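# Run operating card steps 1-3, leave lever at HOLD

## Task

Carry out steps 1, 2 and 3 on the operating card and finish with the lever set to HOLD. The task fails if the UNDER or OVER light ever turns on, or if any control is pushed or pulled too hard for too long. The console is loose on the table, so avoid lifting or tipping it noticeably and letting it fall back. Nothing may be put or knocked off the table. Everything must stay in its finished state without the robot holding it, and at the end the gripper must let go and the arm must move away.

## Robot and tools

Robot: a single FANUC CRX-5iA six-joint arm carrying a Robotiq 2F-140 two-finger gripper. There is only one arm, so every command row belongs to it.

Frames: results give the gripper point in the scene frame. Its origin sits on the table top under the arm base, +z is up, and +y is to the left when facing along +x. The base may be slightly tilted. end_effector_position (metres) and end_effector_quat_wxyz describe the pinch point, midway between the finger pads when they are shut. The fingers extend along the gripper's +z and close along its y. Closed fingertips stick out about 33 mm past that point; fully open ones about 9 mm. Closing pushes the tips roughly 24 mm further out, so keep that clearance above surfaces. The reported hand position can be off, more so at long reach.

execute_actions: takes "actions", a list holding one item or nothing, plus an optional "pictures" boolean (images from cam_head_left 896x504, cam_head_right 896x504 and cam_wrist 504x504 come by default).
- Empty list: no motion, just returns the state.
- Action: {"rows": [[...]], "steps": n} with n from 1 to 15 (default 15). Each step lasts 1/30 s and uses one row; if rows run out, the final row is reused.
- Wait: {"steps": n} with n up to 300 and no rows; nothing new is commanded.
Each row has 9 numbers in this order: J1 waist, J2 shoulder, J3 elbow, J4 forearm roll, J5 wrist pitch, J6 wrist roll, then gripper position, force_limit, speed. The six joint values are absolute target angles in radians (same form as the Joint positions line), not offsets. Stated joint ranges: J1 -3.491 to 3.491, J2 -3.140 to 3.140, J3 -1.187 to 4.328, J4 -3.316 to 3.316, J5 -3.140 to 3.140, J6 -3.927 to 3.927. True ends may differ by up to 0.010. A call is rejected (nothing sent) if a target exceeds an end by more than 0.010 and lies beyond the joint's last reported angle; targets past the real end get clipped, and "joint sent to its limit" may appear, possibly about an earlier action.
The last three values are scaled to [-1, 1]. position: +1 fully open (140 mm), pads touch near -0.8, -1 closes until blocked. force_limit: roughly 14 N at -1, 60 N at 0, 107 N at +1. speed: about 30, 140, 250 mm/s at -1, 0, +1.

Motion limits: joint target speeds cap at 2.62 rad/s (J1, J2), 3.14 (J3) and 3.93 (J4-J6), with 0.5 s to accelerate; joints are synchronised to arrive together. Each step the sent target stays within 0.805 rad (J1, J2), 0.966 (J3) or 1.21 (J4-J6) of the measured angle, and all targets are pulled back if they would move the gripper more than 70 mm from where it is. So big moves need several calls. Between calls the arm keeps heading for the latest row until it stalls or a step is HELD; only a fresh action makes it push further.

Result lines: Joint positions and Joint velocities list joints in row order (rad, rad/s). object_status: 0 moving, 1 blocked while opening, 2 blocked while closing (a grip), 3 reached target or pads met. To grip, send -1 and look for 2. Stalled fingers stay put until position changes by at least 0.01 or the object yields; to tighten, raise force_limit and toggle position between -1 and -0.98. position_measured is in counts: 3 fully open, 230 pads together, not linear. HELD marks steps where some of your row was not sent. "joint command not followed" means the clearance check altered targets (mount blocks and posts count as arm). Flange force is the controller's estimate of outside force on the gripper, including held weight; it is noisy, worst during acceleration or right after sudden stops, and may read "no reading". MOTOR HOT warns of heating from sustained load; an OVER-TEMPERATURE FAULT brakes the arm until it cools.

Faults: if contact torque hits a joint's load limit (150 N m for J1-J3, 37.6 for J4-J6, held weight included) or any outside force reaches 150 N, the arm halts for 10 s, drops the rest of the call and yields to the contact. Avoid these and any stop.

Other tools: zoom_image {"camera": one of cam_head_left, cam_head_right, cam_wrist, "region": [x0, y0, x1, y1]} in pixels from the top-left, at most 504x504, returns a sharper crop of the latest picture. show_instructions (no arguments) shows the operating card image. read_manual {"section": "licences"} gives licence text only. finished_scene {"scene": number} ends the current scene irreversibly and reports success. Camera calibrations (intrinsics and world-to-camera transforms) are supplied and may be slightly off.

Cautions: press controls gently and briefly, never long or hard; watch the UNDER and OVER lights; keep the loose console flat; knock nothing off the table; confirm the lever rests at HOLD on its own, then open the gripper and withdraw before finishing.

Each tool is called after "Emit:" by a JSON object that holds its "fn" and its "kwargs", one argument or row to a line.

## Session

Emit:
{"fn": "show_instructions", "kwargs": {

}}

Emit:
{"fn": "execute_actions", "kwargs": {
  "actions": []
}}

Reference images for this scene: operating card.

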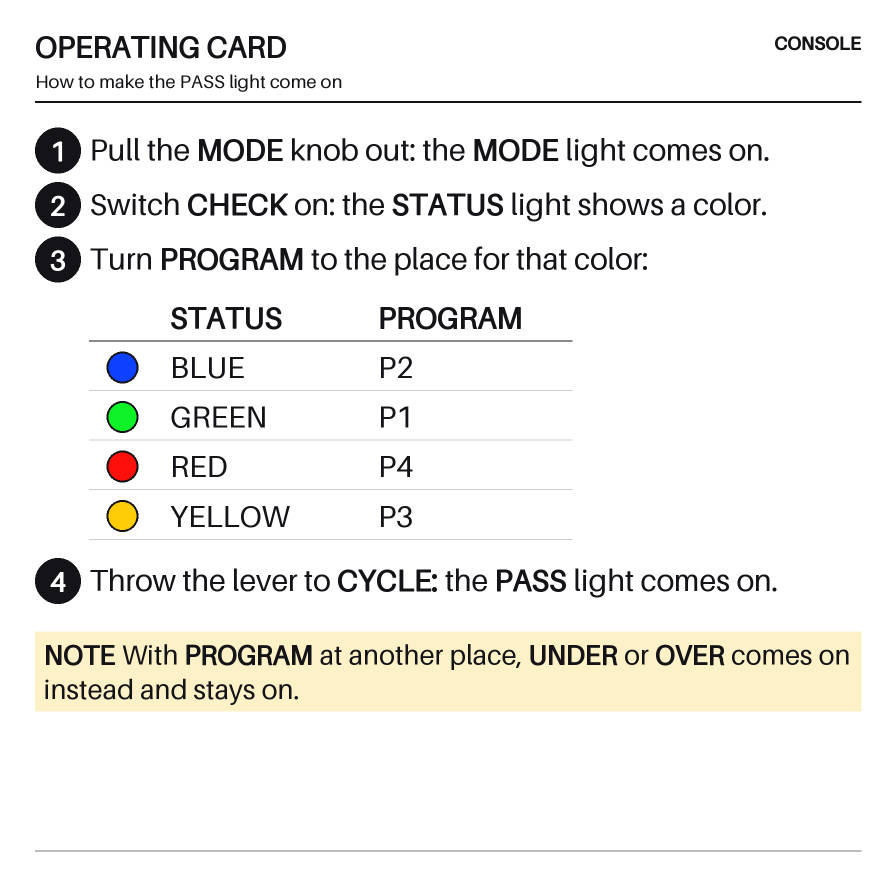

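Scene clock: 0.00 s of 7200.00 s.
end_effector_position=(+0.4702, +0.2121, +0.3491) position_measured=3 object_status=3 end_effector_quat_wxyz=(+0.040, -0.406, +0.913, -0.033)
Joint positions: [ 1.287  0.144 -0.753  1.114 -1.389 -2.674]
Joint velocities: [0.    0.    0.    0.001 0.001 0.001]
Flange force (N, the push that the arm receives, along the gripper's own x y z axes): no reading
camera_calibration (this result's frames):
cam_wrist: T_world_to_cam=[[-0.862551, 0.490187, -0.12539, 0.344638], [0.417184, 0.829231, 0.371931, -0.490132], [0.286293, 0.268499, -0.919752, 0.312241], [0, 0, 0, 1]] pos_world=[0.412351, 0.153659, 0.512695]

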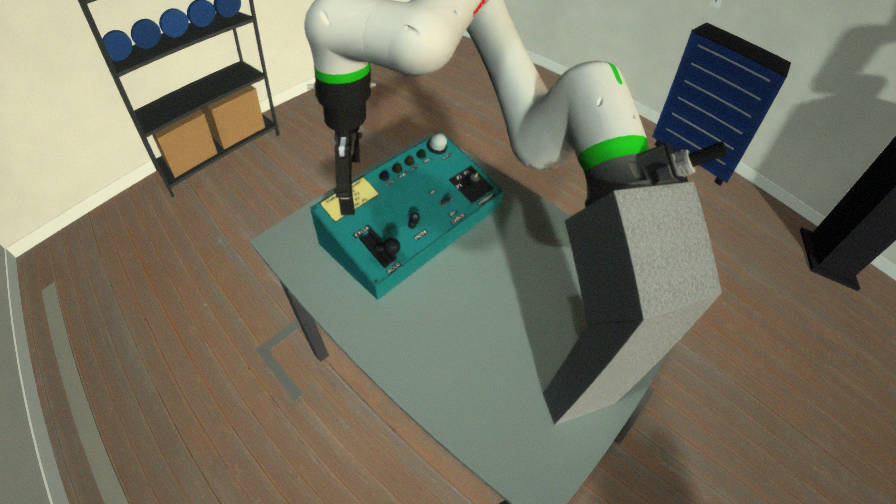

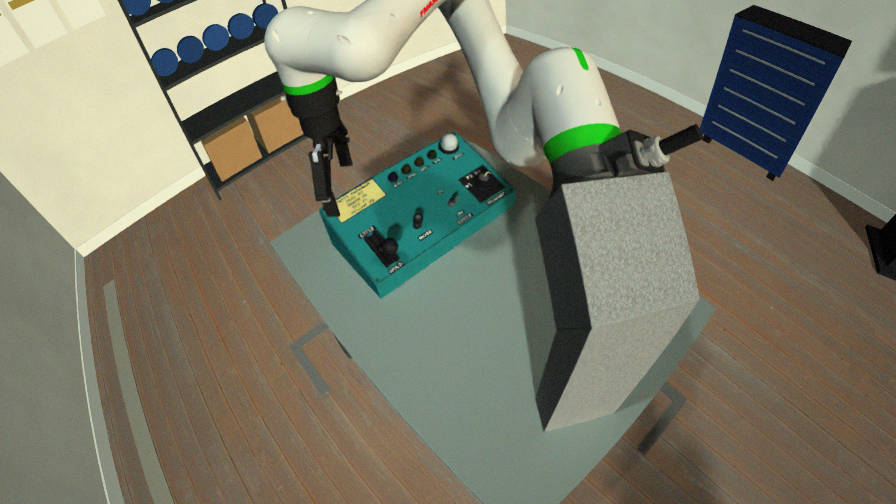

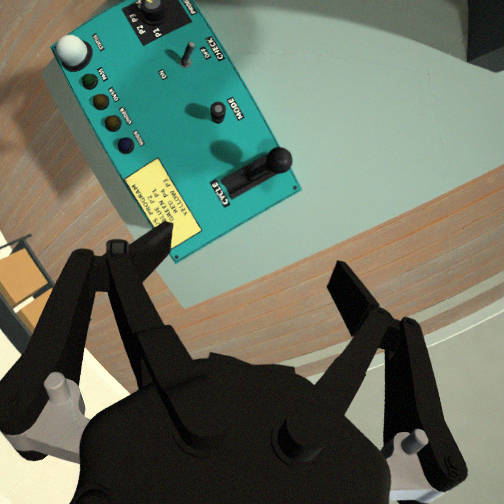

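Emit:
{"fn": "execute_actions", "kwargs": {
  "actions": [
    {"rows":[[0.75,-0.223,-0.53,-1.941,0.812,-1.06,-0.2,-0.3,0]]}
  ],
  "pictures": false
}}

Emit:
{"fn": "execute_actions", "kwargs": {
  "actions": [
    {"steps":80}
  ],
  "pictures": false
}}

Emit:
{"fn": "execute_actions", "kwargs": {
  "actions": [
    {"rows":[[0.357,-0.223,-0.53,-1.941,0.812,-1.06,-0.2,-0.3,0]]}
  ],
  "pictures": false
}}

Emit:
{"fn": "execute_actions", "kwargs": {
  "actions": [
    {"steps":30}
  ]
}}

Emit:
{"fn": "zoom_image", "kwargs": {
  "camera": "cam_head_left",
  "region": [370,130,520,280]
}}

Scene clock: 11.73 s of 7200.00 s.
end_effector_position=(+0.3736, +0.2940, +0.3261) position_measured=106 object_status=0 end_effector_quat_wxyz=(-0.108, -0.374, +0.869, +0.306)
Joint positions: [ 1.077  0.    -0.666  0.565 -0.84  -2.126]
Joint velocities: [-0.399 -0.271  0.165 -1.32   1.317  1.275]
Flange force (N, the push that the arm receives, along the gripper's own x y z axes): [5.6 -2.5 0.0]
Steps of this call (steps 1 to 90: nothing new was sent; then 8.23 s passed at rest; steps 91 to 105: all 15 steps of this action). Readings (joint positions | what the end effector reports):
91: [1.287 0.144 -0.753 1.113 -1.389 -2.674] | position_measured=3 object_status=0
92: [1.285 0.142 -0.752 1.107 -1.383 -2.668] | position_measured=8 object_status=0
94: [1.268 0.131 -0.745 1.069 -1.345 -2.630] | position_measured=23 object_status=0
98: [1.195 0.081 -0.715 0.900 -1.176 -2.460] | position_measured=53 object_status=0
105: the state above

Scene clock: 14.40 s of 7200.00 s.
end_effector_position=(+0.4849, +0.1979, +0.3056) position_measured=154 object_status=3 end_effector_quat_wxyz=(-0.028, +0.637, +0.745, +0.196)
Joint positions: [ 0.75  -0.223 -0.53  -1.941  0.812 -1.06 ]
Joint velocities: [ 0.001  0.    -0.     0.001 -0.    -0.   ]
Flange force (N, the push that the arm receives, along the gripper's own x y z axes): [-3.4 -7.4 -2.7]
Steps of this call (steps 1 to 75: the robot went on to your last target; steps 76 to 80: nothing new was sent). Readings (joint positions | what the end effector reports):
1: [1.064 -0.009 -0.660 0.520 -0.796 -2.084] | position_measured=114 object_status=0
2: [1.052 -0.017 -0.655 0.477 -0.753 -2.045] | position_measured=121 object_status=0
4: [1.030 -0.032 -0.646 0.394 -0.669 -1.973] | position_measured=137 object_status=0
8: [0.993 -0.057 -0.631 0.237 -0.512 -1.853] | position_measured=154 object_status=0
80: the state above
The arm was judged still, so your last target was given up. Only a new action makes it travel on or press farther. Fingers that are still opening or closing keep moving.

Scene clock: 14.90 s of 7200.00 s.
end_effector_position=(+0.4755, +0.0824, +0.2143) position_measured=154 object_status=3 end_effector_quat_wxyz=(+0.004, +0.699, +0.711, +0.078)
Joint positions: [ 0.468 -0.223 -0.53  -1.941  0.812 -1.06 ]
Joint velocities: [-0.666 -0.    -0.    -0.001  0.001 -0.001]
Flange force (N, the push that the arm receives, along the gripper's own x y z axes): [0.7 -4.2 -4.6]
Steps of this call (steps 1 to 15: all 15 steps of this action). Readings (joint positions | what the end effector reports):
1: [0.750 -0.223 -0.530 -1.941 0.812 -1.060] | position_measured=154 object_status=3
2: [0.746 -0.223 -0.530 -1.941 0.812 -1.060] | position_measured=154 object_status=3
4: [0.720 -0.223 -0.530 -1.941 0.812 -1.060] | position_measured=154 object_status=3
8: [0.627 -0.223 -0.530 -1.941 0.812 -1.060] | position_measured=154 object_status=3
15: the state above

Scene clock: 15.90 s of 7200.00 s.
end_effector_position=(+0.4642, +0.0327, +0.1857) position_measured=154 object_status=3 end_effector_quat_wxyz=(+0.017, +0.719, +0.694, +0.031)
Joint positions: [ 0.357 -0.223 -0.53  -1.941  0.812 -1.06 ]
Joint velocities: [-0.     0.     0.001  0.     0.    -0.   ]
Flange force (N, the push that the arm receives, along the gripper's own x y z axes): [-0.6 -6.4 -0.7]
Steps of this call (steps 1 to 30: the robot went on to your last target). Readings (joint positions | what the end effector reports):
1: [0.446 -0.223 -0.530 -1.941 0.812 -1.060] | position_measured=154 object_status=3
2: [0.424 -0.223 -0.530 -1.941 0.812 -1.060] | position_measured=154 object_status=3
4: [0.389 -0.223 -0.530 -1.941 0.812 -1.060] | position_measured=154 object_status=3
8: [0.360 -0.223 -0.530 -1.941 0.812 -1.060] | position_measured=154 object_status=3
30: the state above
The arm was judged still, so your last target was given up. Only a new action makes it travel on or press farther. Fingers that are still opening or closing keep moving.
camera_calibration (this result's frames):
cam_wrist: T_world_to_cam=[[0.982201, 0.182121, 0.0459656, -0.471223], [0.155353, -0.925215, 0.346182, -0.0944387], [0.105575, -0.332879, -0.937041, 0.318574], [0, 0, 0, 1]] pos_world=[0.443874, 0.10449, 0.35287]

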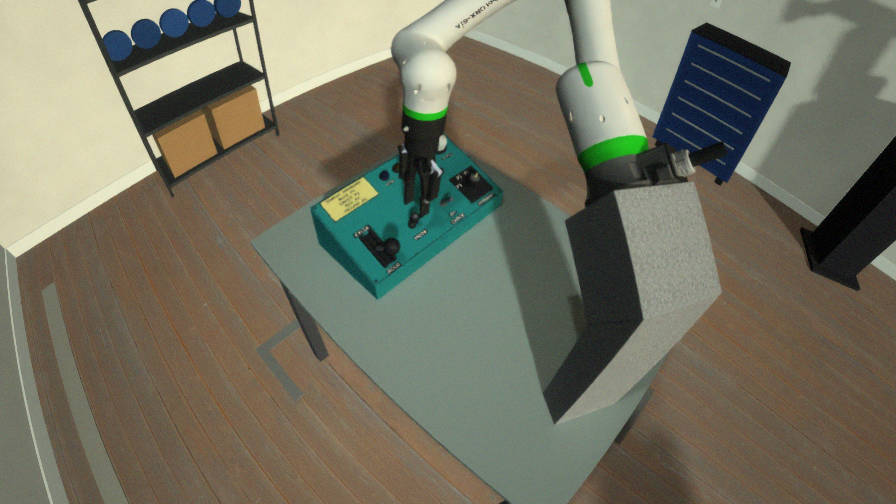

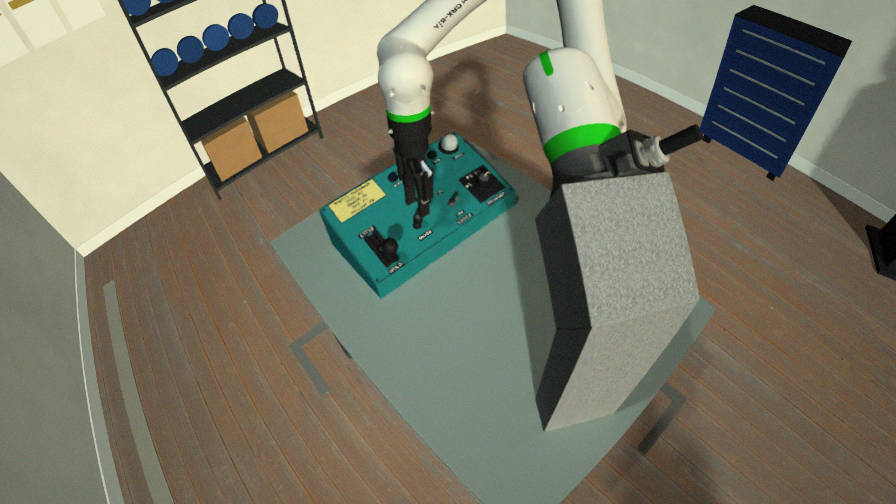

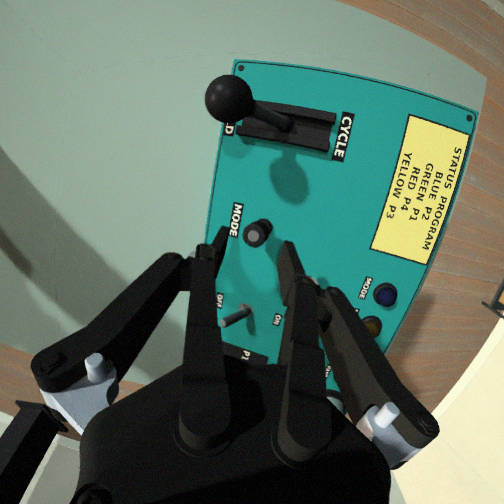

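Region (370, 130, 520, 280) of cam_head_left's 896x504 image, scaled by 3.360, with more detail than that image has.

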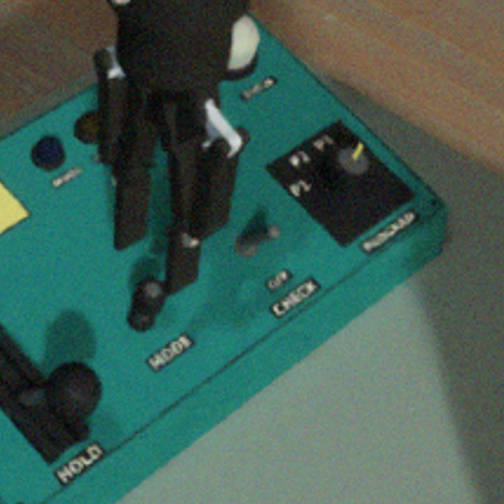

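Emit:
{"fn": "execute_actions", "kwargs": {
  "actions": [
    {"rows":[[0.29,-0.06,-0.425,-1.941,0.812,-1.06,-0.2,-0.3,0]]}
  ]
}}

Emit:
{"fn": "zoom_image", "kwargs": {
  "camera": "cam_head_left",
  "region": [370,160,470,260]
}}

Scene clock: 24.63 s of 7200.00 s.
end_effector_position=(+0.4662, +0.0322, +0.1358) position_measured=154 object_status=3 end_effector_quat_wxyz=(+0.009, +0.717, +0.697, -0.012)
Joint positions: [ 0.29  -0.061 -0.425 -1.941  0.812 -1.06 ]
Joint velocities: [-0.003  0.007  0.006  0.001  0.    -0.   ]
Flange force (N, the push that the arm receives, along the gripper's own x y z axes): [1.2 -2.8 0.8]
Steps of this call (steps 1 to 90: nothing new was sent; then 5.23 s passed at rest; steps 91 to 105: all 15 steps of this action). Readings (joint positions | what the end effector reports):
91: [0.357 -0.223 -0.530 -1.941 0.812 -1.060] | position_measured=154 object_status=3
92: [0.355 -0.219 -0.527 -1.941 0.812 -1.060] | position_measured=154 object_status=3
94: [0.345 -0.194 -0.511 -1.941 0.812 -1.060] | position_measured=154 object_status=3
98: [0.307 -0.100 -0.451 -1.941 0.812 -1.060] | position_measured=154 object_status=3
105: the state above
camera_calibration (this result's frames):
cam_wrist: T_world_to_cam=[[0.981604, 0.187703, -0.034931, -0.459693], [0.186815, -0.906495, 0.378637, -0.097645], [0.0394068, -0.378198, -0.924886, 0.302084], [0, 0, 0, 1]] pos_world=[0.457574, 0.112019, 0.300308]

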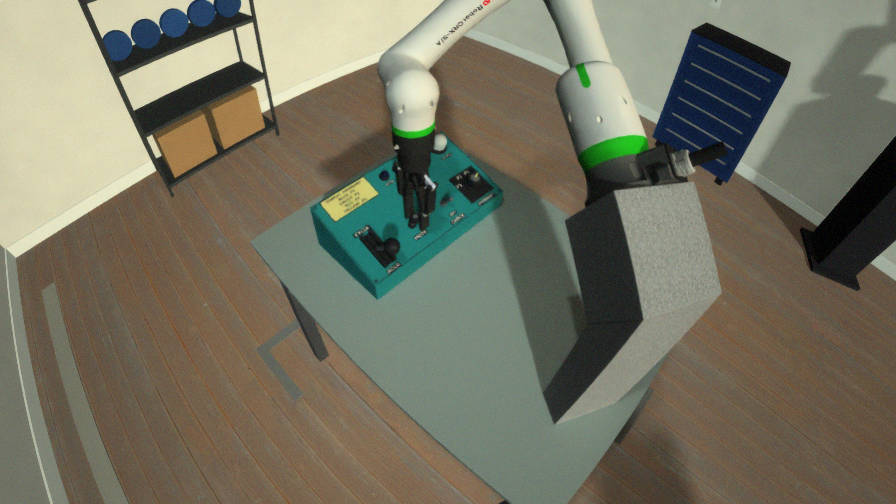

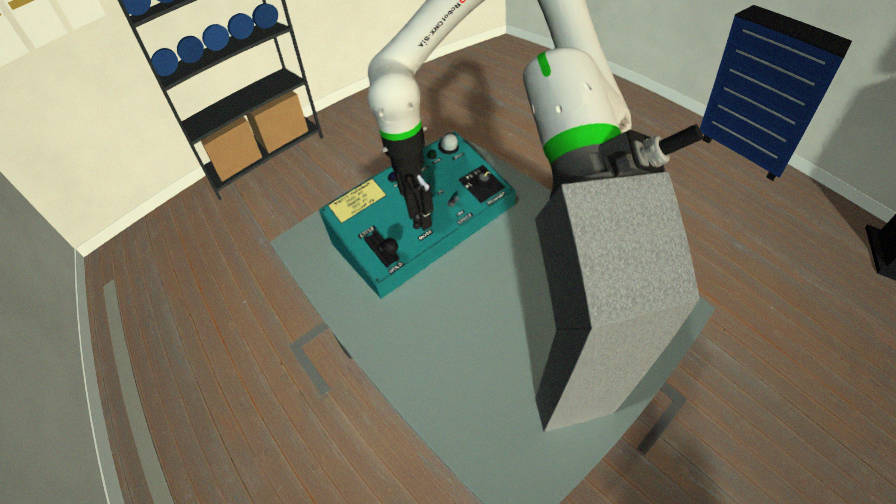

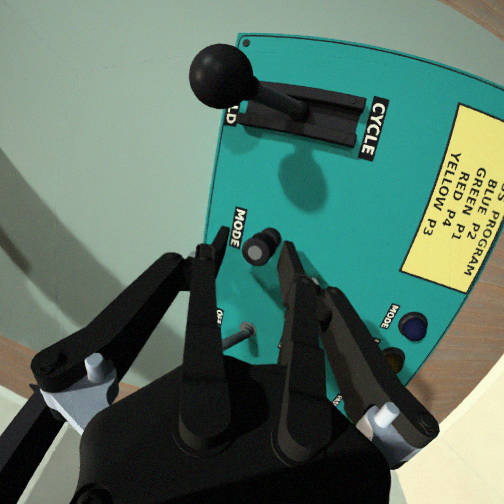

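Region (370, 160, 470, 260) of cam_head_left's 896x504 image, scaled by 5.040, with more detail than that image has.

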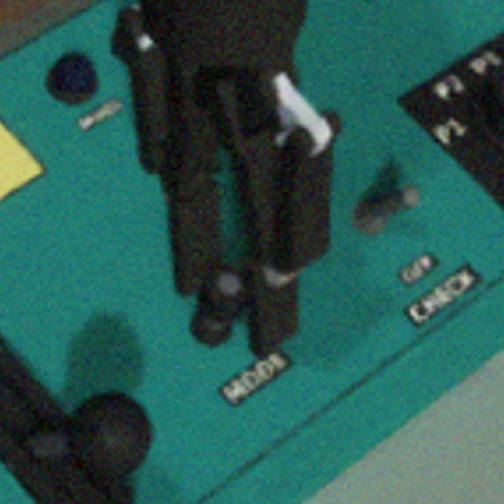

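Emit:
{"fn": "execute_actions", "kwargs": {
  "actions": [
    {"rows":[[0.281,-0.034,-0.405,-1.941,0.812,-1.06,-0.3,-0.3,-0.5]],"steps":10}
  ],
  "pictures": false
}}

Emit:
{"fn": "execute_actions", "kwargs": {
  "actions": [
    {"rows":[[0.281,-0.034,-0.405,-1.941,0.812,-1.06,-1,-0.3,-0.5]]}
  ],
  "pictures": false
}}

Emit:
{"fn": "execute_actions", "kwargs": {
  "actions": [
    {"rows":[[0.292,-0.0615,-0.426,-1.941,0.812,-1.06,-1,-0.3,-0.5]]}
  ]
}}

Scene clock: 32.43 s of 7200.00 s.
end_effector_position=(+0.4682, +0.0327, +0.1277) position_measured=167 object_status=0 end_effector_quat_wxyz=(+0.008, +0.717, +0.696, -0.018)
Joint positions: [ 0.281 -0.035 -0.406 -1.941  0.812 -1.06 ]
Joint velocities: [-0.004  0.009  0.006 -0.001 -0.001  0.001]
Flange force (N, the push that the arm receives, along the gripper's own x y z axes): [1.1 -8.6 -3.3]
Steps of this call (steps 1 to 15: the robot went on to your last target; steps 16 to 90: nothing new was sent; then 4.47 s passed at rest; steps 91 to 100: all 10 steps of this action). Readings (joint positions | what the end effector reports):
91: [0.290 -0.060 -0.425 -1.941 0.812 -1.060] | position_measured=154 object_status=0
92: [0.289 -0.056 -0.422 -1.941 0.812 -1.060] | position_measured=157 object_status=0
94: [0.284 -0.044 -0.413 -1.941 0.812 -1.060] | position_measured=166 object_status=0
98: [0.282 -0.036 -0.406 -1.941 0.812 -1.060] | position_measured=167 object_status=0
100: the state above

Scene clock: 32.93 s of 7200.00 s.
end_effector_position=(+0.4685, +0.0328, +0.1275) position_measured=191 object_status=2 end_effector_quat_wxyz=(+0.009, +0.718, +0.696, -0.018)
Joint positions: [ 0.281 -0.034 -0.405 -1.941  0.812 -1.06 ]
Joint velocities: [-0.     0.001 -0.002  0.001  0.001 -0.001]
Flange force (N, the push that the arm receives, along the gripper's own x y z axes): [-7.9 19.0 -20.5]
Steps of this call (steps 1 to 15: all 15 steps of this action). Readings (joint positions | what the end effector reports):
1: [0.281 -0.035 -0.405 -1.941 0.812 -1.060] | position_measured=167 object_status=0
2: [0.281 -0.034 -0.405 -1.941 0.812 -1.060] | position_measured=170 object_status=0
4: [0.281 -0.034 -0.405 -1.941 0.812 -1.060] | position_measured=179 object_status=0
8: [0.281 -0.034 -0.405 -1.941 0.812 -1.060] | position_measured=191 object_status=0
15: the state above

Scene clock: 33.43 s of 7200.00 s.
end_effector_position=(+0.4663, +0.0328, +0.1364) position_measured=191 object_status=2 end_effector_quat_wxyz=(+0.009, +0.717, +0.697, -0.012)
Joint positions: [ 0.292 -0.061 -0.426 -1.941  0.812 -1.06 ]
Joint velocities: [ 0.001 -0.002 -0.001  0.002 -0.    -0.001]
Flange force (N, the push that the arm receives, along the gripper's own x y z axes): [-5.4 1.3 -8.9]
Steps of this call (steps 1 to 15: all 15 steps of this action). Readings (joint positions | what the end effector reports):
1: [0.281 -0.034 -0.405 -1.941 0.812 -1.060] | position_measured=191 object_status=2
2: [0.282 -0.037 -0.408 -1.941 0.812 -1.060] | position_measured=191 object_status=2
4: [0.287 -0.050 -0.418 -1.941 0.812 -1.060] | position_measured=191 object_status=2
8: [0.291 -0.060 -0.425 -1.941 0.812 -1.060] | position_measured=191 object_status=2
15: the state above
camera_calibration (this result's frames):
cam_wrist: T_world_to_cam=[[0.981488, 0.188471, -0.034046, -0.45997], [0.187226, -0.906759, 0.377803, -0.0973386], [0.0403333, -0.377184, -0.92526, 0.302404], [0, 0, 0, 1]] pos_world=[0.457482, 0.11249, 0.300917]

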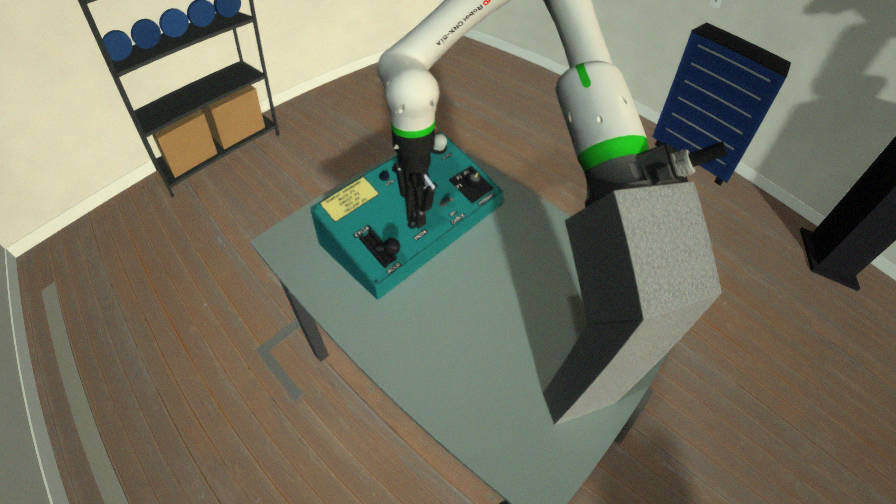

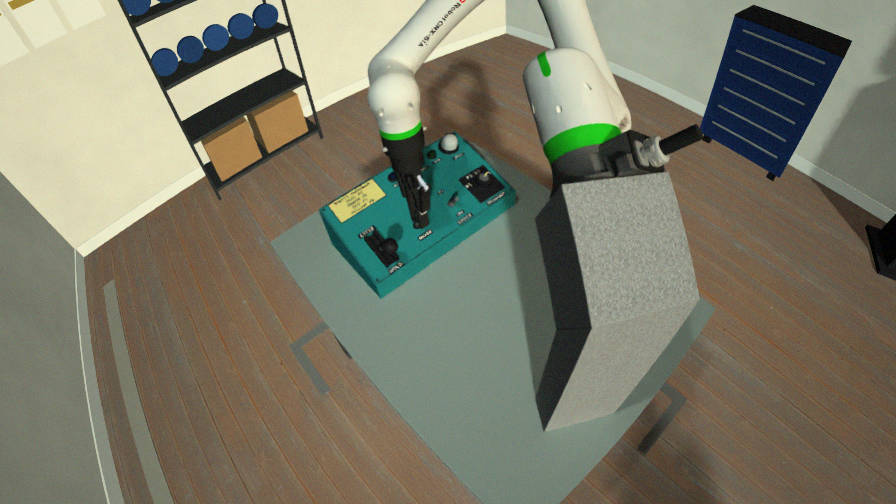

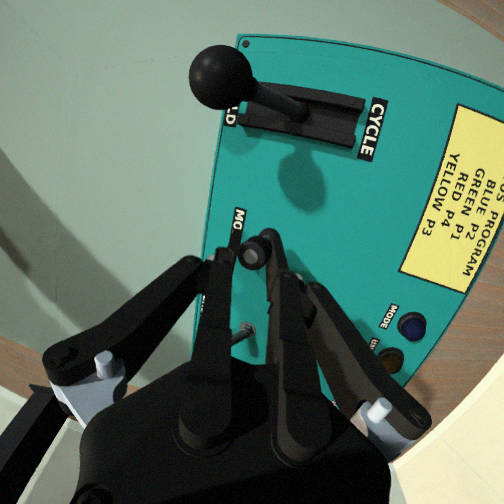

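Emit:
{"fn": "execute_actions", "kwargs": {
  "actions": [
    {"rows":[[0.295,-0.069,-0.432,-1.941,0.812,-1.06,-1,-0.3,-0.5],[0.295,-0.069,-0.432,-1.941,0.812,-1.06,-1,-0.3,-0.5],[0.295,-0.069,-0.432,-1.941,0.812,-1.06,-1,-0.3,-0.5],[0.295,-0.069,-0.432,-1.941,0.812,-1.06,-1,-0.3,-0.5],[0.295,-0.069,-0.432,-1.941,0.812,-1.06,-0.2,-0.3,0]]}
  ],
  "pictures": false
}}

Emit:
{"fn": "execute_actions", "kwargs": {
  "actions": [
    {"rows":[[0.357,-0.223,-0.53,-1.941,0.812,-1.06,-0.2,-0.3,0]]}
  ],
  "pictures": false
}}

Emit:
{"fn": "execute_actions", "kwargs": {
  "actions": [
    {"rows":[[0.147,-0.306,-0.608,-1.857,0.772,-1.06,-0.8,-0.3,0]]}
  ],
  "pictures": false
}}

Emit:
{"fn": "execute_actions", "kwargs": {
  "actions": [
    {"steps":12}
  ]
}}

Scene clock: 44.53 s of 7200.00 s.
end_effector_position=(+0.4656, +0.0329, +0.1388) position_measured=154 object_status=0 end_effector_quat_wxyz=(+0.009, +0.717, +0.697, -0.010)
Joint positions: [ 0.295 -0.069 -0.432 -1.941  0.812 -1.06 ]
Joint velocities: [ 0.002  0.    -0.    -0.     0.    -0.001]
Flange force (N, the push that the arm receives, along the gripper's own x y z axes): [-3.7 -3.6 0.5]
Steps of this call (steps 1 to 15: the robot went on to your last target; steps 16 to 90: nothing new was sent; then 7.60 s passed at rest; steps 91 to 105: all 15 steps of this action). Readings (joint positions | what the end effector reports):
91: [0.292 -0.062 -0.426 -1.941 0.812 -1.060] | position_measured=191 object_status=2
92: [0.293 -0.063 -0.427 -1.941 0.812 -1.060] | position_measured=191 object_status=2
94: [0.294 -0.067 -0.430 -1.941 0.812 -1.060] | position_measured=191 object_status=2
98: [0.295 -0.068 -0.432 -1.941 0.812 -1.060] | position_measured=171 object_status=0
105: the state above

Scene clock: 45.03 s of 7200.00 s.
end_effector_position=(+0.4642, +0.0327, +0.1855) position_measured=154 object_status=3 end_effector_quat_wxyz=(+0.017, +0.719, +0.694, +0.031)
Joint positions: [ 0.357 -0.222 -0.53  -1.941  0.812 -1.06 ]
Joint velocities: [ 0.002 -0.008 -0.005  0.001  0.     0.   ]
Flange force (N, the push that the arm receives, along the gripper's own x y z axes): [-2.7 -5.3 2.2]
Steps of this call (steps 1 to 15: all 15 steps of this action). Readings (joint positions | what the end effector reports):
1: [0.295 -0.069 -0.432 -1.941 0.812 -1.060] | position_measured=154 object_status=0
2: [0.297 -0.073 -0.435 -1.941 0.812 -1.060] | position_measured=154 object_status=0
4: [0.307 -0.098 -0.451 -1.941 0.812 -1.060] | position_measured=154 object_status=3
8: [0.343 -0.188 -0.508 -1.941 0.812 -1.060] | position_measured=154 object_status=3
15: the state above

Scene clock: 45.53 s of 7200.00 s.
end_effector_position=(+0.4289, -0.0786, +0.1561) position_measured=229 object_status=0 end_effector_quat_wxyz=(+0.065, +0.731, +0.678, -0.031)
Joint positions: [ 0.151 -0.304 -0.607 -1.859  0.773 -1.06 ]
Joint velocities: [-0.061 -0.025 -0.023  0.024 -0.012  0.   ]
Flange force (N, the push that the arm receives, along the gripper's own x y z axes): [-9.7 -7.2 -3.4]
Steps of this call (steps 1 to 15: all 15 steps of this action). Readings (joint positions | what the end effector reports):
1: [0.357 -0.223 -0.530 -1.941 0.812 -1.060] | position_measured=154 object_status=0
2: [0.353 -0.225 -0.532 -1.940 0.811 -1.060] | position_measured=159 object_status=0
4: [0.328 -0.235 -0.541 -1.930 0.806 -1.060] | position_measured=174 object_status=0
8: [0.240 -0.269 -0.573 -1.894 0.790 -1.060] | position_measured=204 object_status=0
15: the state above

Scene clock: 45.93 s of 7200.00 s.
end_effector_position=(+0.4280, -0.0806, +0.1557) position_measured=229 object_status=3 end_effector_quat_wxyz=(+0.066, +0.731, +0.678, -0.032)
Joint positions: [ 0.147 -0.306 -0.608 -1.857  0.772 -1.06 ]
Joint velocities: [-0.001 -0.002 -0.     0.     0.     0.001]
Flange force (N, the push that the arm receives, along the gripper's own x y z axes): [3.0 -5.8 0.7]
Steps of this call (steps 1 to 12: the robot went on to your last target). Readings (joint positions | what the end effector reports):
1: [0.149 -0.305 -0.607 -1.858 0.772 -1.060] | position_measured=229 object_status=0
2: [0.149 -0.305 -0.607 -1.858 0.772 -1.060] | position_measured=229 object_status=3
4: [0.148 -0.306 -0.608 -1.857 0.772 -1.060] | position_measured=229 object_status=3
8: [0.147 -0.306 -0.608 -1.857 0.772 -1.060] | position_measured=229 object_status=3
12: the state above
camera_calibration (this result's frames):
cam_wrist: T_world_to_cam=[[0.990007, 0.140992, -0.00266199, -0.412725], [0.124689, -0.8664, 0.483532, -0.186807], [0.0658679, -0.479032, -0.875322, 0.252168], [0, 0, 0, 1]] pos_world=[0.415283, 0.0171381, 0.309956]

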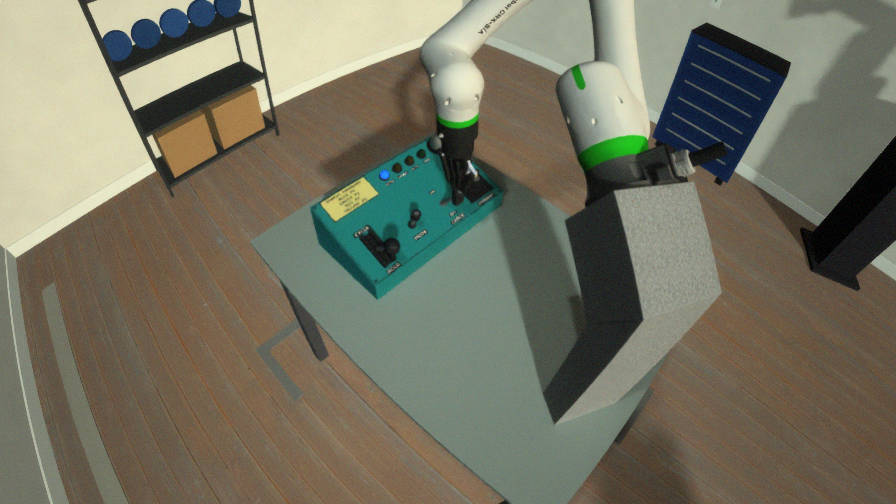

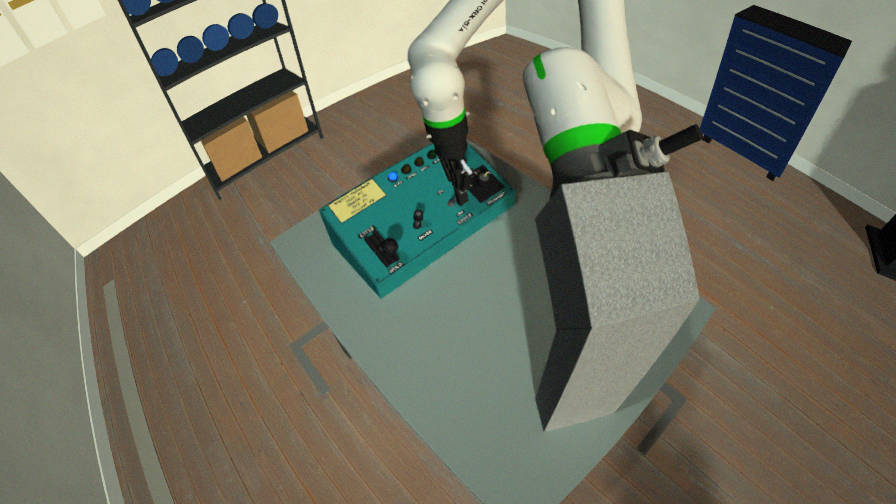

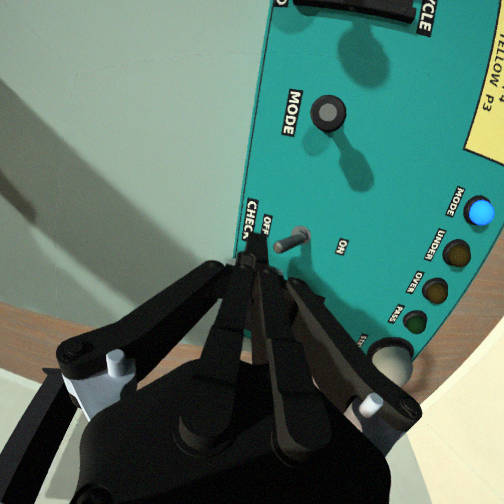

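Emit:
{"fn": "execute_actions", "kwargs": {
  "actions": [
    {"rows":[[0.117,-0.204,-0.548,-1.857,0.772,-1.06,-0.8,-0.3,0]]}
  ],
  "pictures": false
}}

Emit:
{"fn": "execute_actions", "kwargs": {
  "actions": [
    {"rows":[[0.12,-0.207,-0.543,-1.857,0.772,-1.06,-0.8,-0.3,0],[0.122,-0.21,-0.539,-1.857,0.772,-1.06,-0.8,-0.3,0],[0.125,-0.213,-0.534,-1.857,0.772,-1.06,-0.8,-0.3,0],[0.128,-0.216,-0.53,-1.857,0.772,-1.06,-0.8,-0.3,0],[0.131,-0.219,-0.525,-1.857,0.772,-1.06,-0.8,-0.3,0],[0.133,-0.222,-0.521,-1.857,0.772,-1.06,-0.8,-0.3,0],[0.136,-0.225,-0.516,-1.857,0.772,-1.06,-0.8,-0.3,0]]}
  ]
}}

Scene clock: 54.50 s of 7200.00 s.
end_effector_position=(+0.4274, -0.0801, +0.1291) position_measured=229 object_status=3 end_effector_quat_wxyz=(+0.056, +0.727, +0.682, -0.055)
Joint positions: [ 0.117 -0.204 -0.548 -1.857  0.772 -1.06 ]
Joint velocities: [-0.001  0.005  0.003  0.    -0.     0.   ]
Flange force (N, the push that the arm receives, along the gripper's own x y z axes): [5.0 -5.0 2.8]
Steps of this call (steps 1 to 15: the robot went on to your last target; steps 16 to 90: nothing new was sent; then 5.07 s passed at rest; steps 91 to 105: all 15 steps of this action). Readings (joint positions | what the end effector reports):
91: [0.147 -0.306 -0.608 -1.857 0.772 -1.060] | position_measured=229 object_status=3
92: [0.146 -0.302 -0.606 -1.857 0.772 -1.060] | position_measured=229 object_status=3
94: [0.138 -0.277 -0.591 -1.857 0.772 -1.060] | position_measured=229 object_status=3
98: [0.120 -0.216 -0.555 -1.857 0.772 -1.060] | position_measured=229 object_status=3
105: the state above

Scene clock: 55.00 s of 7200.00 s.
end_effector_position=(+0.4607, -0.0800, +0.1378) position_measured=229 object_status=3 end_effector_quat_wxyz=(+0.070, +0.735, +0.674, -0.035)
Joint positions: [ 0.136 -0.225 -0.517 -1.857  0.772 -1.06 ]
Joint velocities: [ 0.003 -0.005  0.007  0.     0.001  0.001]
Flange force (N, the push that the arm receives, along the gripper's own x y z axes): [-0.6 -2.2 -1.3]
Steps of this call (steps 1 to 15: all 15 steps of this action). Readings (joint positions | what the end effector reports):
1: [0.117 -0.204 -0.548 -1.857 0.772 -1.060] | position_measured=229 object_status=3
2: [0.118 -0.205 -0.547 -1.857 0.772 -1.060] | position_measured=229 object_status=3
4: [0.121 -0.208 -0.541 -1.857 0.772 -1.060] | position_measured=229 object_status=3
8: [0.130 -0.218 -0.526 -1.857 0.772 -1.060] | position_measured=229 object_status=3
15: the state above
camera_calibration (this result's frames):
cam_wrist: T_world_to_cam=[[0.991546, 0.129752, -0.00090667, -0.447068], [0.11339, -0.863067, 0.492198, -0.177396], [0.0630811, -0.488139, -0.870483, 0.234477], [0, 0, 0, 1]] pos_world=[0.448612, 0.0193611, 0.291017]

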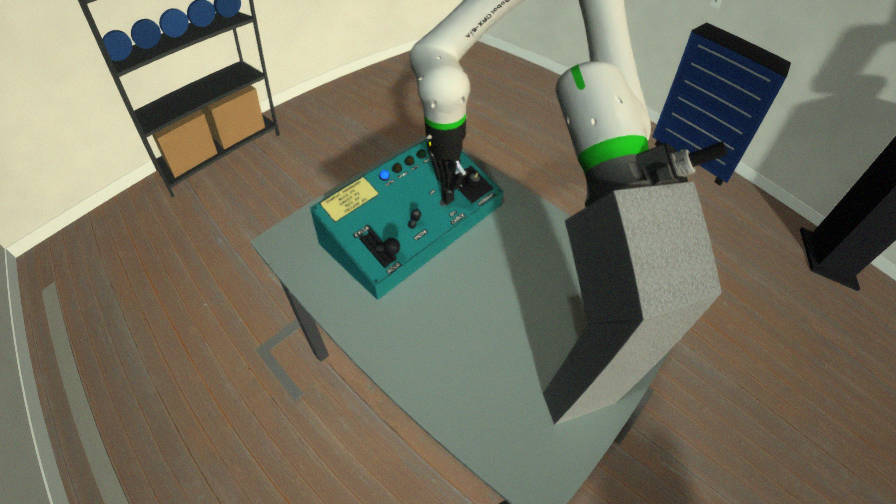

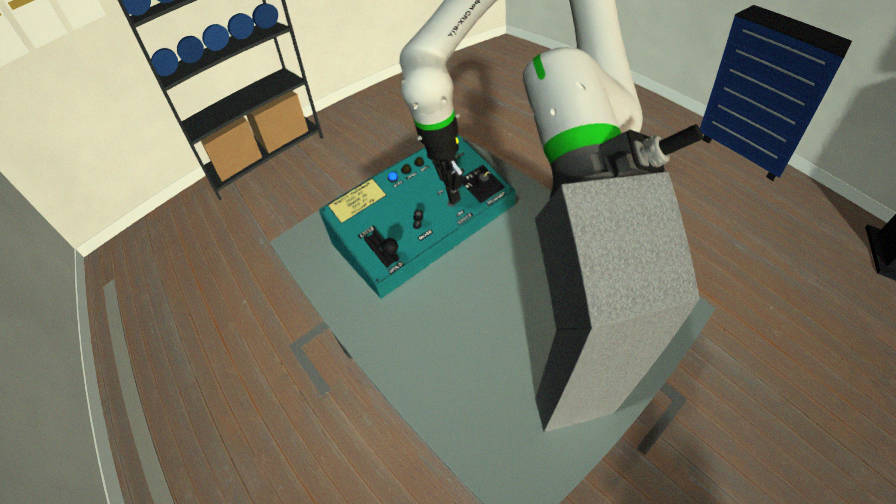

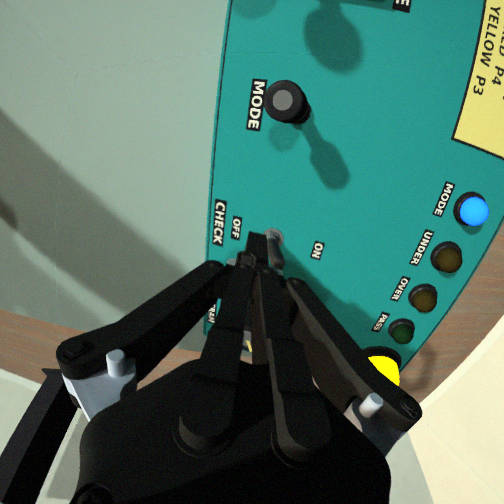

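Emit:
{"fn": "execute_actions", "kwargs": {
  "actions": [
    {"rows":[[0.17,-0.41,-0.65,-1.857,0.772,-1.2,-0.8,-0.3,0]]}
  ],
  "pictures": false
}}

Emit:
{"fn": "execute_actions", "kwargs": {
  "actions": [
    {"rows":[[-0.082,-0.441,-0.647,-1.668,0.575,-1.45,0,-0.3,0]]}
  ],
  "pictures": false
}}

Emit:
{"fn": "execute_actions", "kwargs": {
  "actions": [
    {"steps":12}
  ]
}}

Emit:
{"fn": "zoom_image", "kwargs": {
  "camera": "cam_head_left",
  "region": [420,120,520,220]
}}

Scene clock: 63.90 s of 7200.00 s.
end_effector_position=(+0.4379, -0.0868, +0.1810) position_measured=229 object_status=3 end_effector_quat_wxyz=(+0.083, +0.785, +0.614, -0.002)
Joint positions: [ 0.17  -0.409 -0.649 -1.857  0.772 -1.199]
Joint velocities: [ 0.002 -0.008 -0.007 -0.     0.    -0.007]
Flange force (N, the push that the arm receives, along the gripper's own x y z axes): no reading
Steps of this call (steps 1 to 15: the robot went on to your last target; steps 16 to 90: nothing new was sent; then 5.40 s passed at rest; steps 91 to 105: all 15 steps of this action). Readings (joint positions | what the end effector reports):
91: [0.136 -0.225 -0.516 -1.857 0.772 -1.060] | position_measured=229 object_status=3
92: [0.137 -0.229 -0.518 -1.857 0.772 -1.063] | position_measured=229 object_status=3
94: [0.141 -0.254 -0.537 -1.857 0.772 -1.082] | position_measured=229 object_status=3
98: [0.160 -0.356 -0.611 -1.857 0.772 -1.159] | position_measured=229 object_status=3
105: the state above

Scene clock: 64.40 s of 7200.00 s.
end_effector_position=(+0.4603, -0.1922, +0.1557) position_measured=129 object_status=0 end_effector_quat_wxyz=(+0.154, +0.833, +0.531, +0.018)
Joint positions: [-0.077 -0.44  -0.647 -1.672  0.579 -1.445]
Joint velocities: [-0.111 -0.013  0.001  0.084 -0.087 -0.109]
Flange force (N, the push that the arm receives, along the gripper's own x y z axes): no reading
Steps of this call (steps 1 to 15: all 15 steps of this action). Readings (joint positions | what the end effector reports):
1: [0.170 -0.409 -0.650 -1.857 0.772 -1.200] | position_measured=229 object_status=0
2: [0.166 -0.410 -0.650 -1.854 0.769 -1.204] | position_measured=225 object_status=0
4: [0.141 -0.414 -0.650 -1.835 0.749 -1.230] | position_measured=210 object_status=0
8: [0.039 -0.426 -0.648 -1.759 0.669 -1.330] | position_measured=179 object_status=0
15: the state above

Scene clock: 64.80 s of 7200.00 s.
end_effector_position=(+0.4605, -0.1945, +0.1554) position_measured=129 object_status=3 end_effector_quat_wxyz=(+0.156, +0.834, +0.529, +0.018)
Joint positions: [-0.082 -0.441 -0.647 -1.668  0.575 -1.45 ]
Joint velocities: [ 0.001 -0.001  0.    -0.001 -0.     0.   ]
Flange force (N, the push that the arm receives, along the gripper's own x y z axes): no reading
Steps of this call (steps 1 to 12: the robot went on to your last target). Readings (joint positions | what the end effector reports):
1: [-0.079 -0.441 -0.647 -1.670 0.577 -1.447] | position_measured=129 object_status=0
2: [-0.080 -0.441 -0.647 -1.669 0.576 -1.448] | position_measured=129 object_status=0
4: [-0.081 -0.441 -0.647 -1.669 0.576 -1.449] | position_measured=129 object_status=0
8: [-0.082 -0.441 -0.647 -1.668 0.575 -1.450] | position_measured=129 object_status=3
12: the state above
camera_calibration (this result's frames):
cam_wrist: T_world_to_cam=[[0.955922, -0.194734, 0.219754, -0.512981], [-0.283331, -0.808165, 0.516326, -0.0951797], [0.0770516, -0.555831, -0.827717, 0.167681], [0, 0, 0, 1]] pos_world=[0.450483, -0.0836134, 0.300666]

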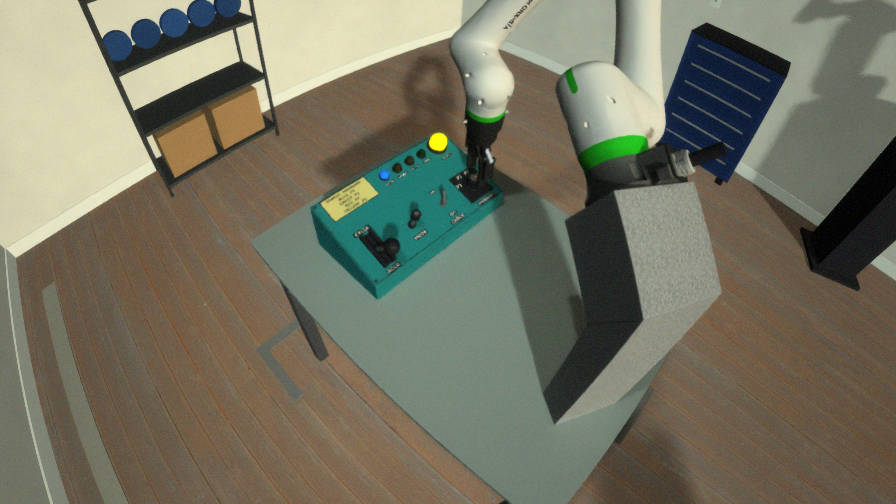

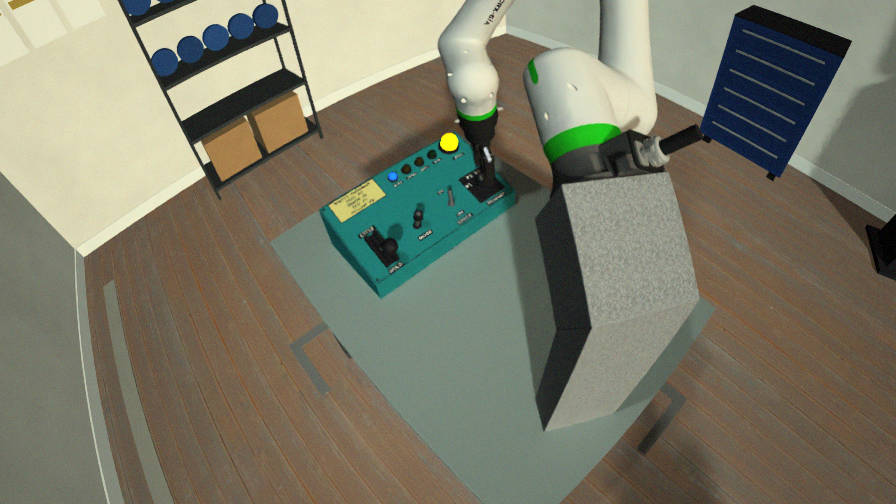

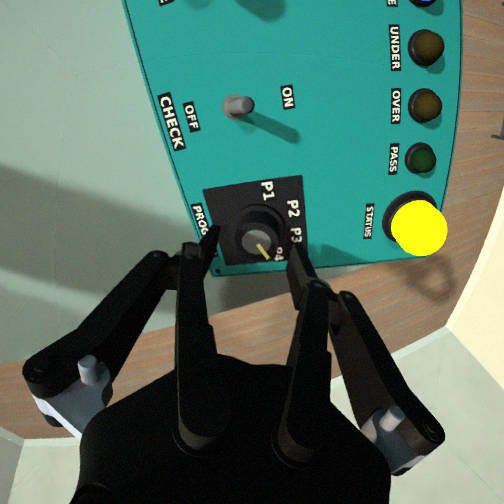

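Region (420, 120, 520, 220) of cam_head_left's 896x504 image, scaled by 5.040, with more detail than that image has.

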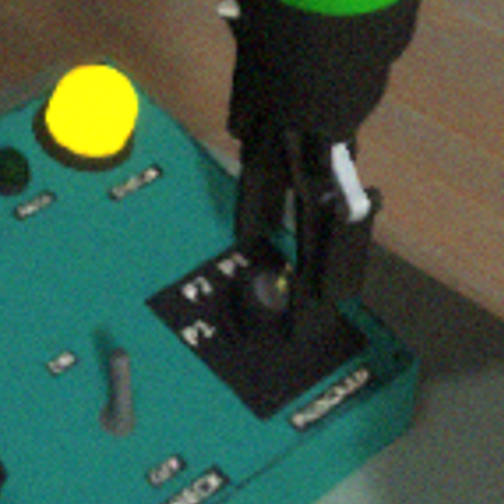

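Emit:
{"fn": "execute_actions", "kwargs": {
  "actions": [
    {"rows":[[-0.123,-0.351,-0.586,-1.668,0.533,-1.45,0,-0.3,0]]}
  ]
}}

Scene clock: 73.87 s of 7200.00 s.
end_effector_position=(+0.4696, -0.1957, +0.1289) position_measured=129 object_status=3 end_effector_quat_wxyz=(+0.144, +0.834, +0.532, +0.012)
Joint positions: [-0.123 -0.351 -0.586 -1.668  0.533 -1.45 ]
Joint velocities: [-0.001  0.005  0.003  0.    -0.001 -0.   ]
Flange force (N, the push that the arm receives, along the gripper's own x y z axes): no reading
Steps of this call (steps 1 to 15: the robot went on to your last target; steps 16 to 90: nothing new was sent; then 5.57 s passed at rest; steps 91 to 105: all 15 steps of this action). Readings (joint positions | what the end effector reports):
91: [-0.082 -0.441 -0.647 -1.668 0.575 -1.450] | position_measured=129 object_status=3
92: [-0.084 -0.437 -0.644 -1.668 0.573 -1.450] | position_measured=129 object_status=3
94: [-0.095 -0.412 -0.627 -1.668 0.561 -1.450] | position_measured=129 object_status=3
98: [-0.119 -0.360 -0.592 -1.668 0.537 -1.450] | position_measured=129 object_status=3
105: the state above
camera_calibration (this result's frames):
cam_wrist: T_world_to_cam=[[0.961204, -0.194956, 0.195137, -0.515413], [-0.269425, -0.815216, 0.512672, -0.0873919], [0.0591305, -0.545357, -0.836115, 0.15589], [0, 0, 0, 1]] pos_world=[0.462654, -0.0867106, 0.275721]

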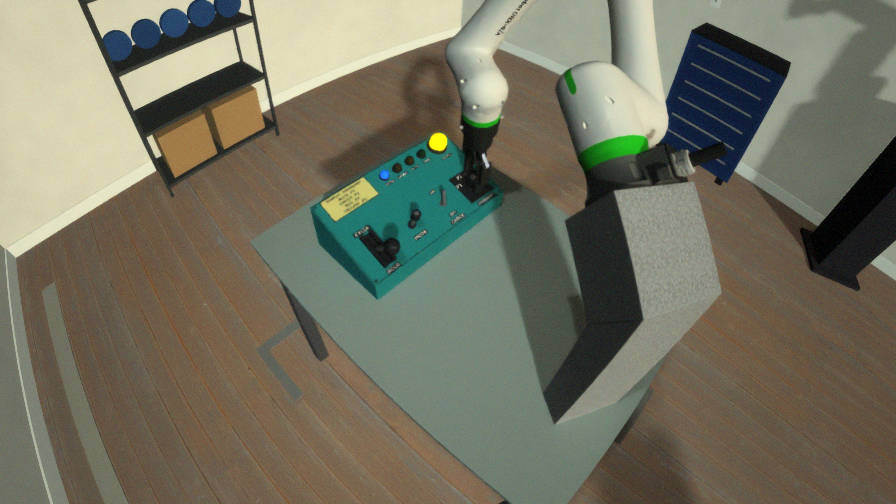

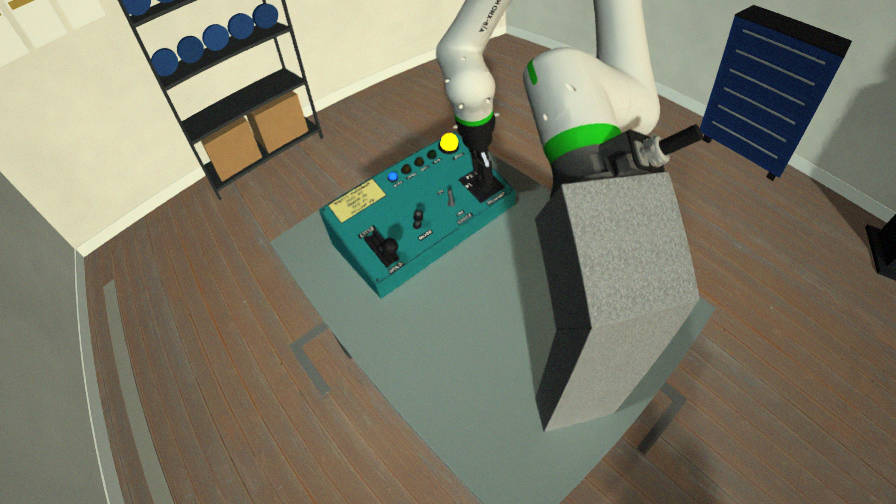

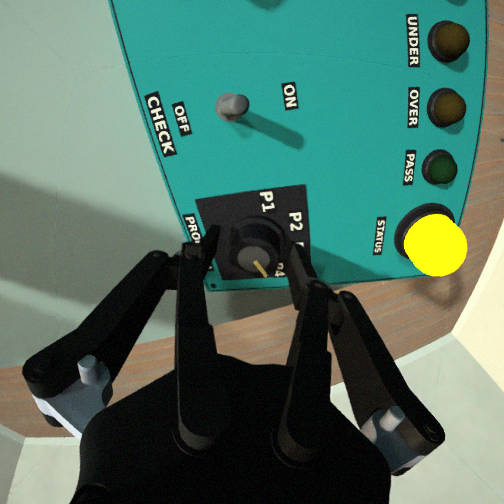

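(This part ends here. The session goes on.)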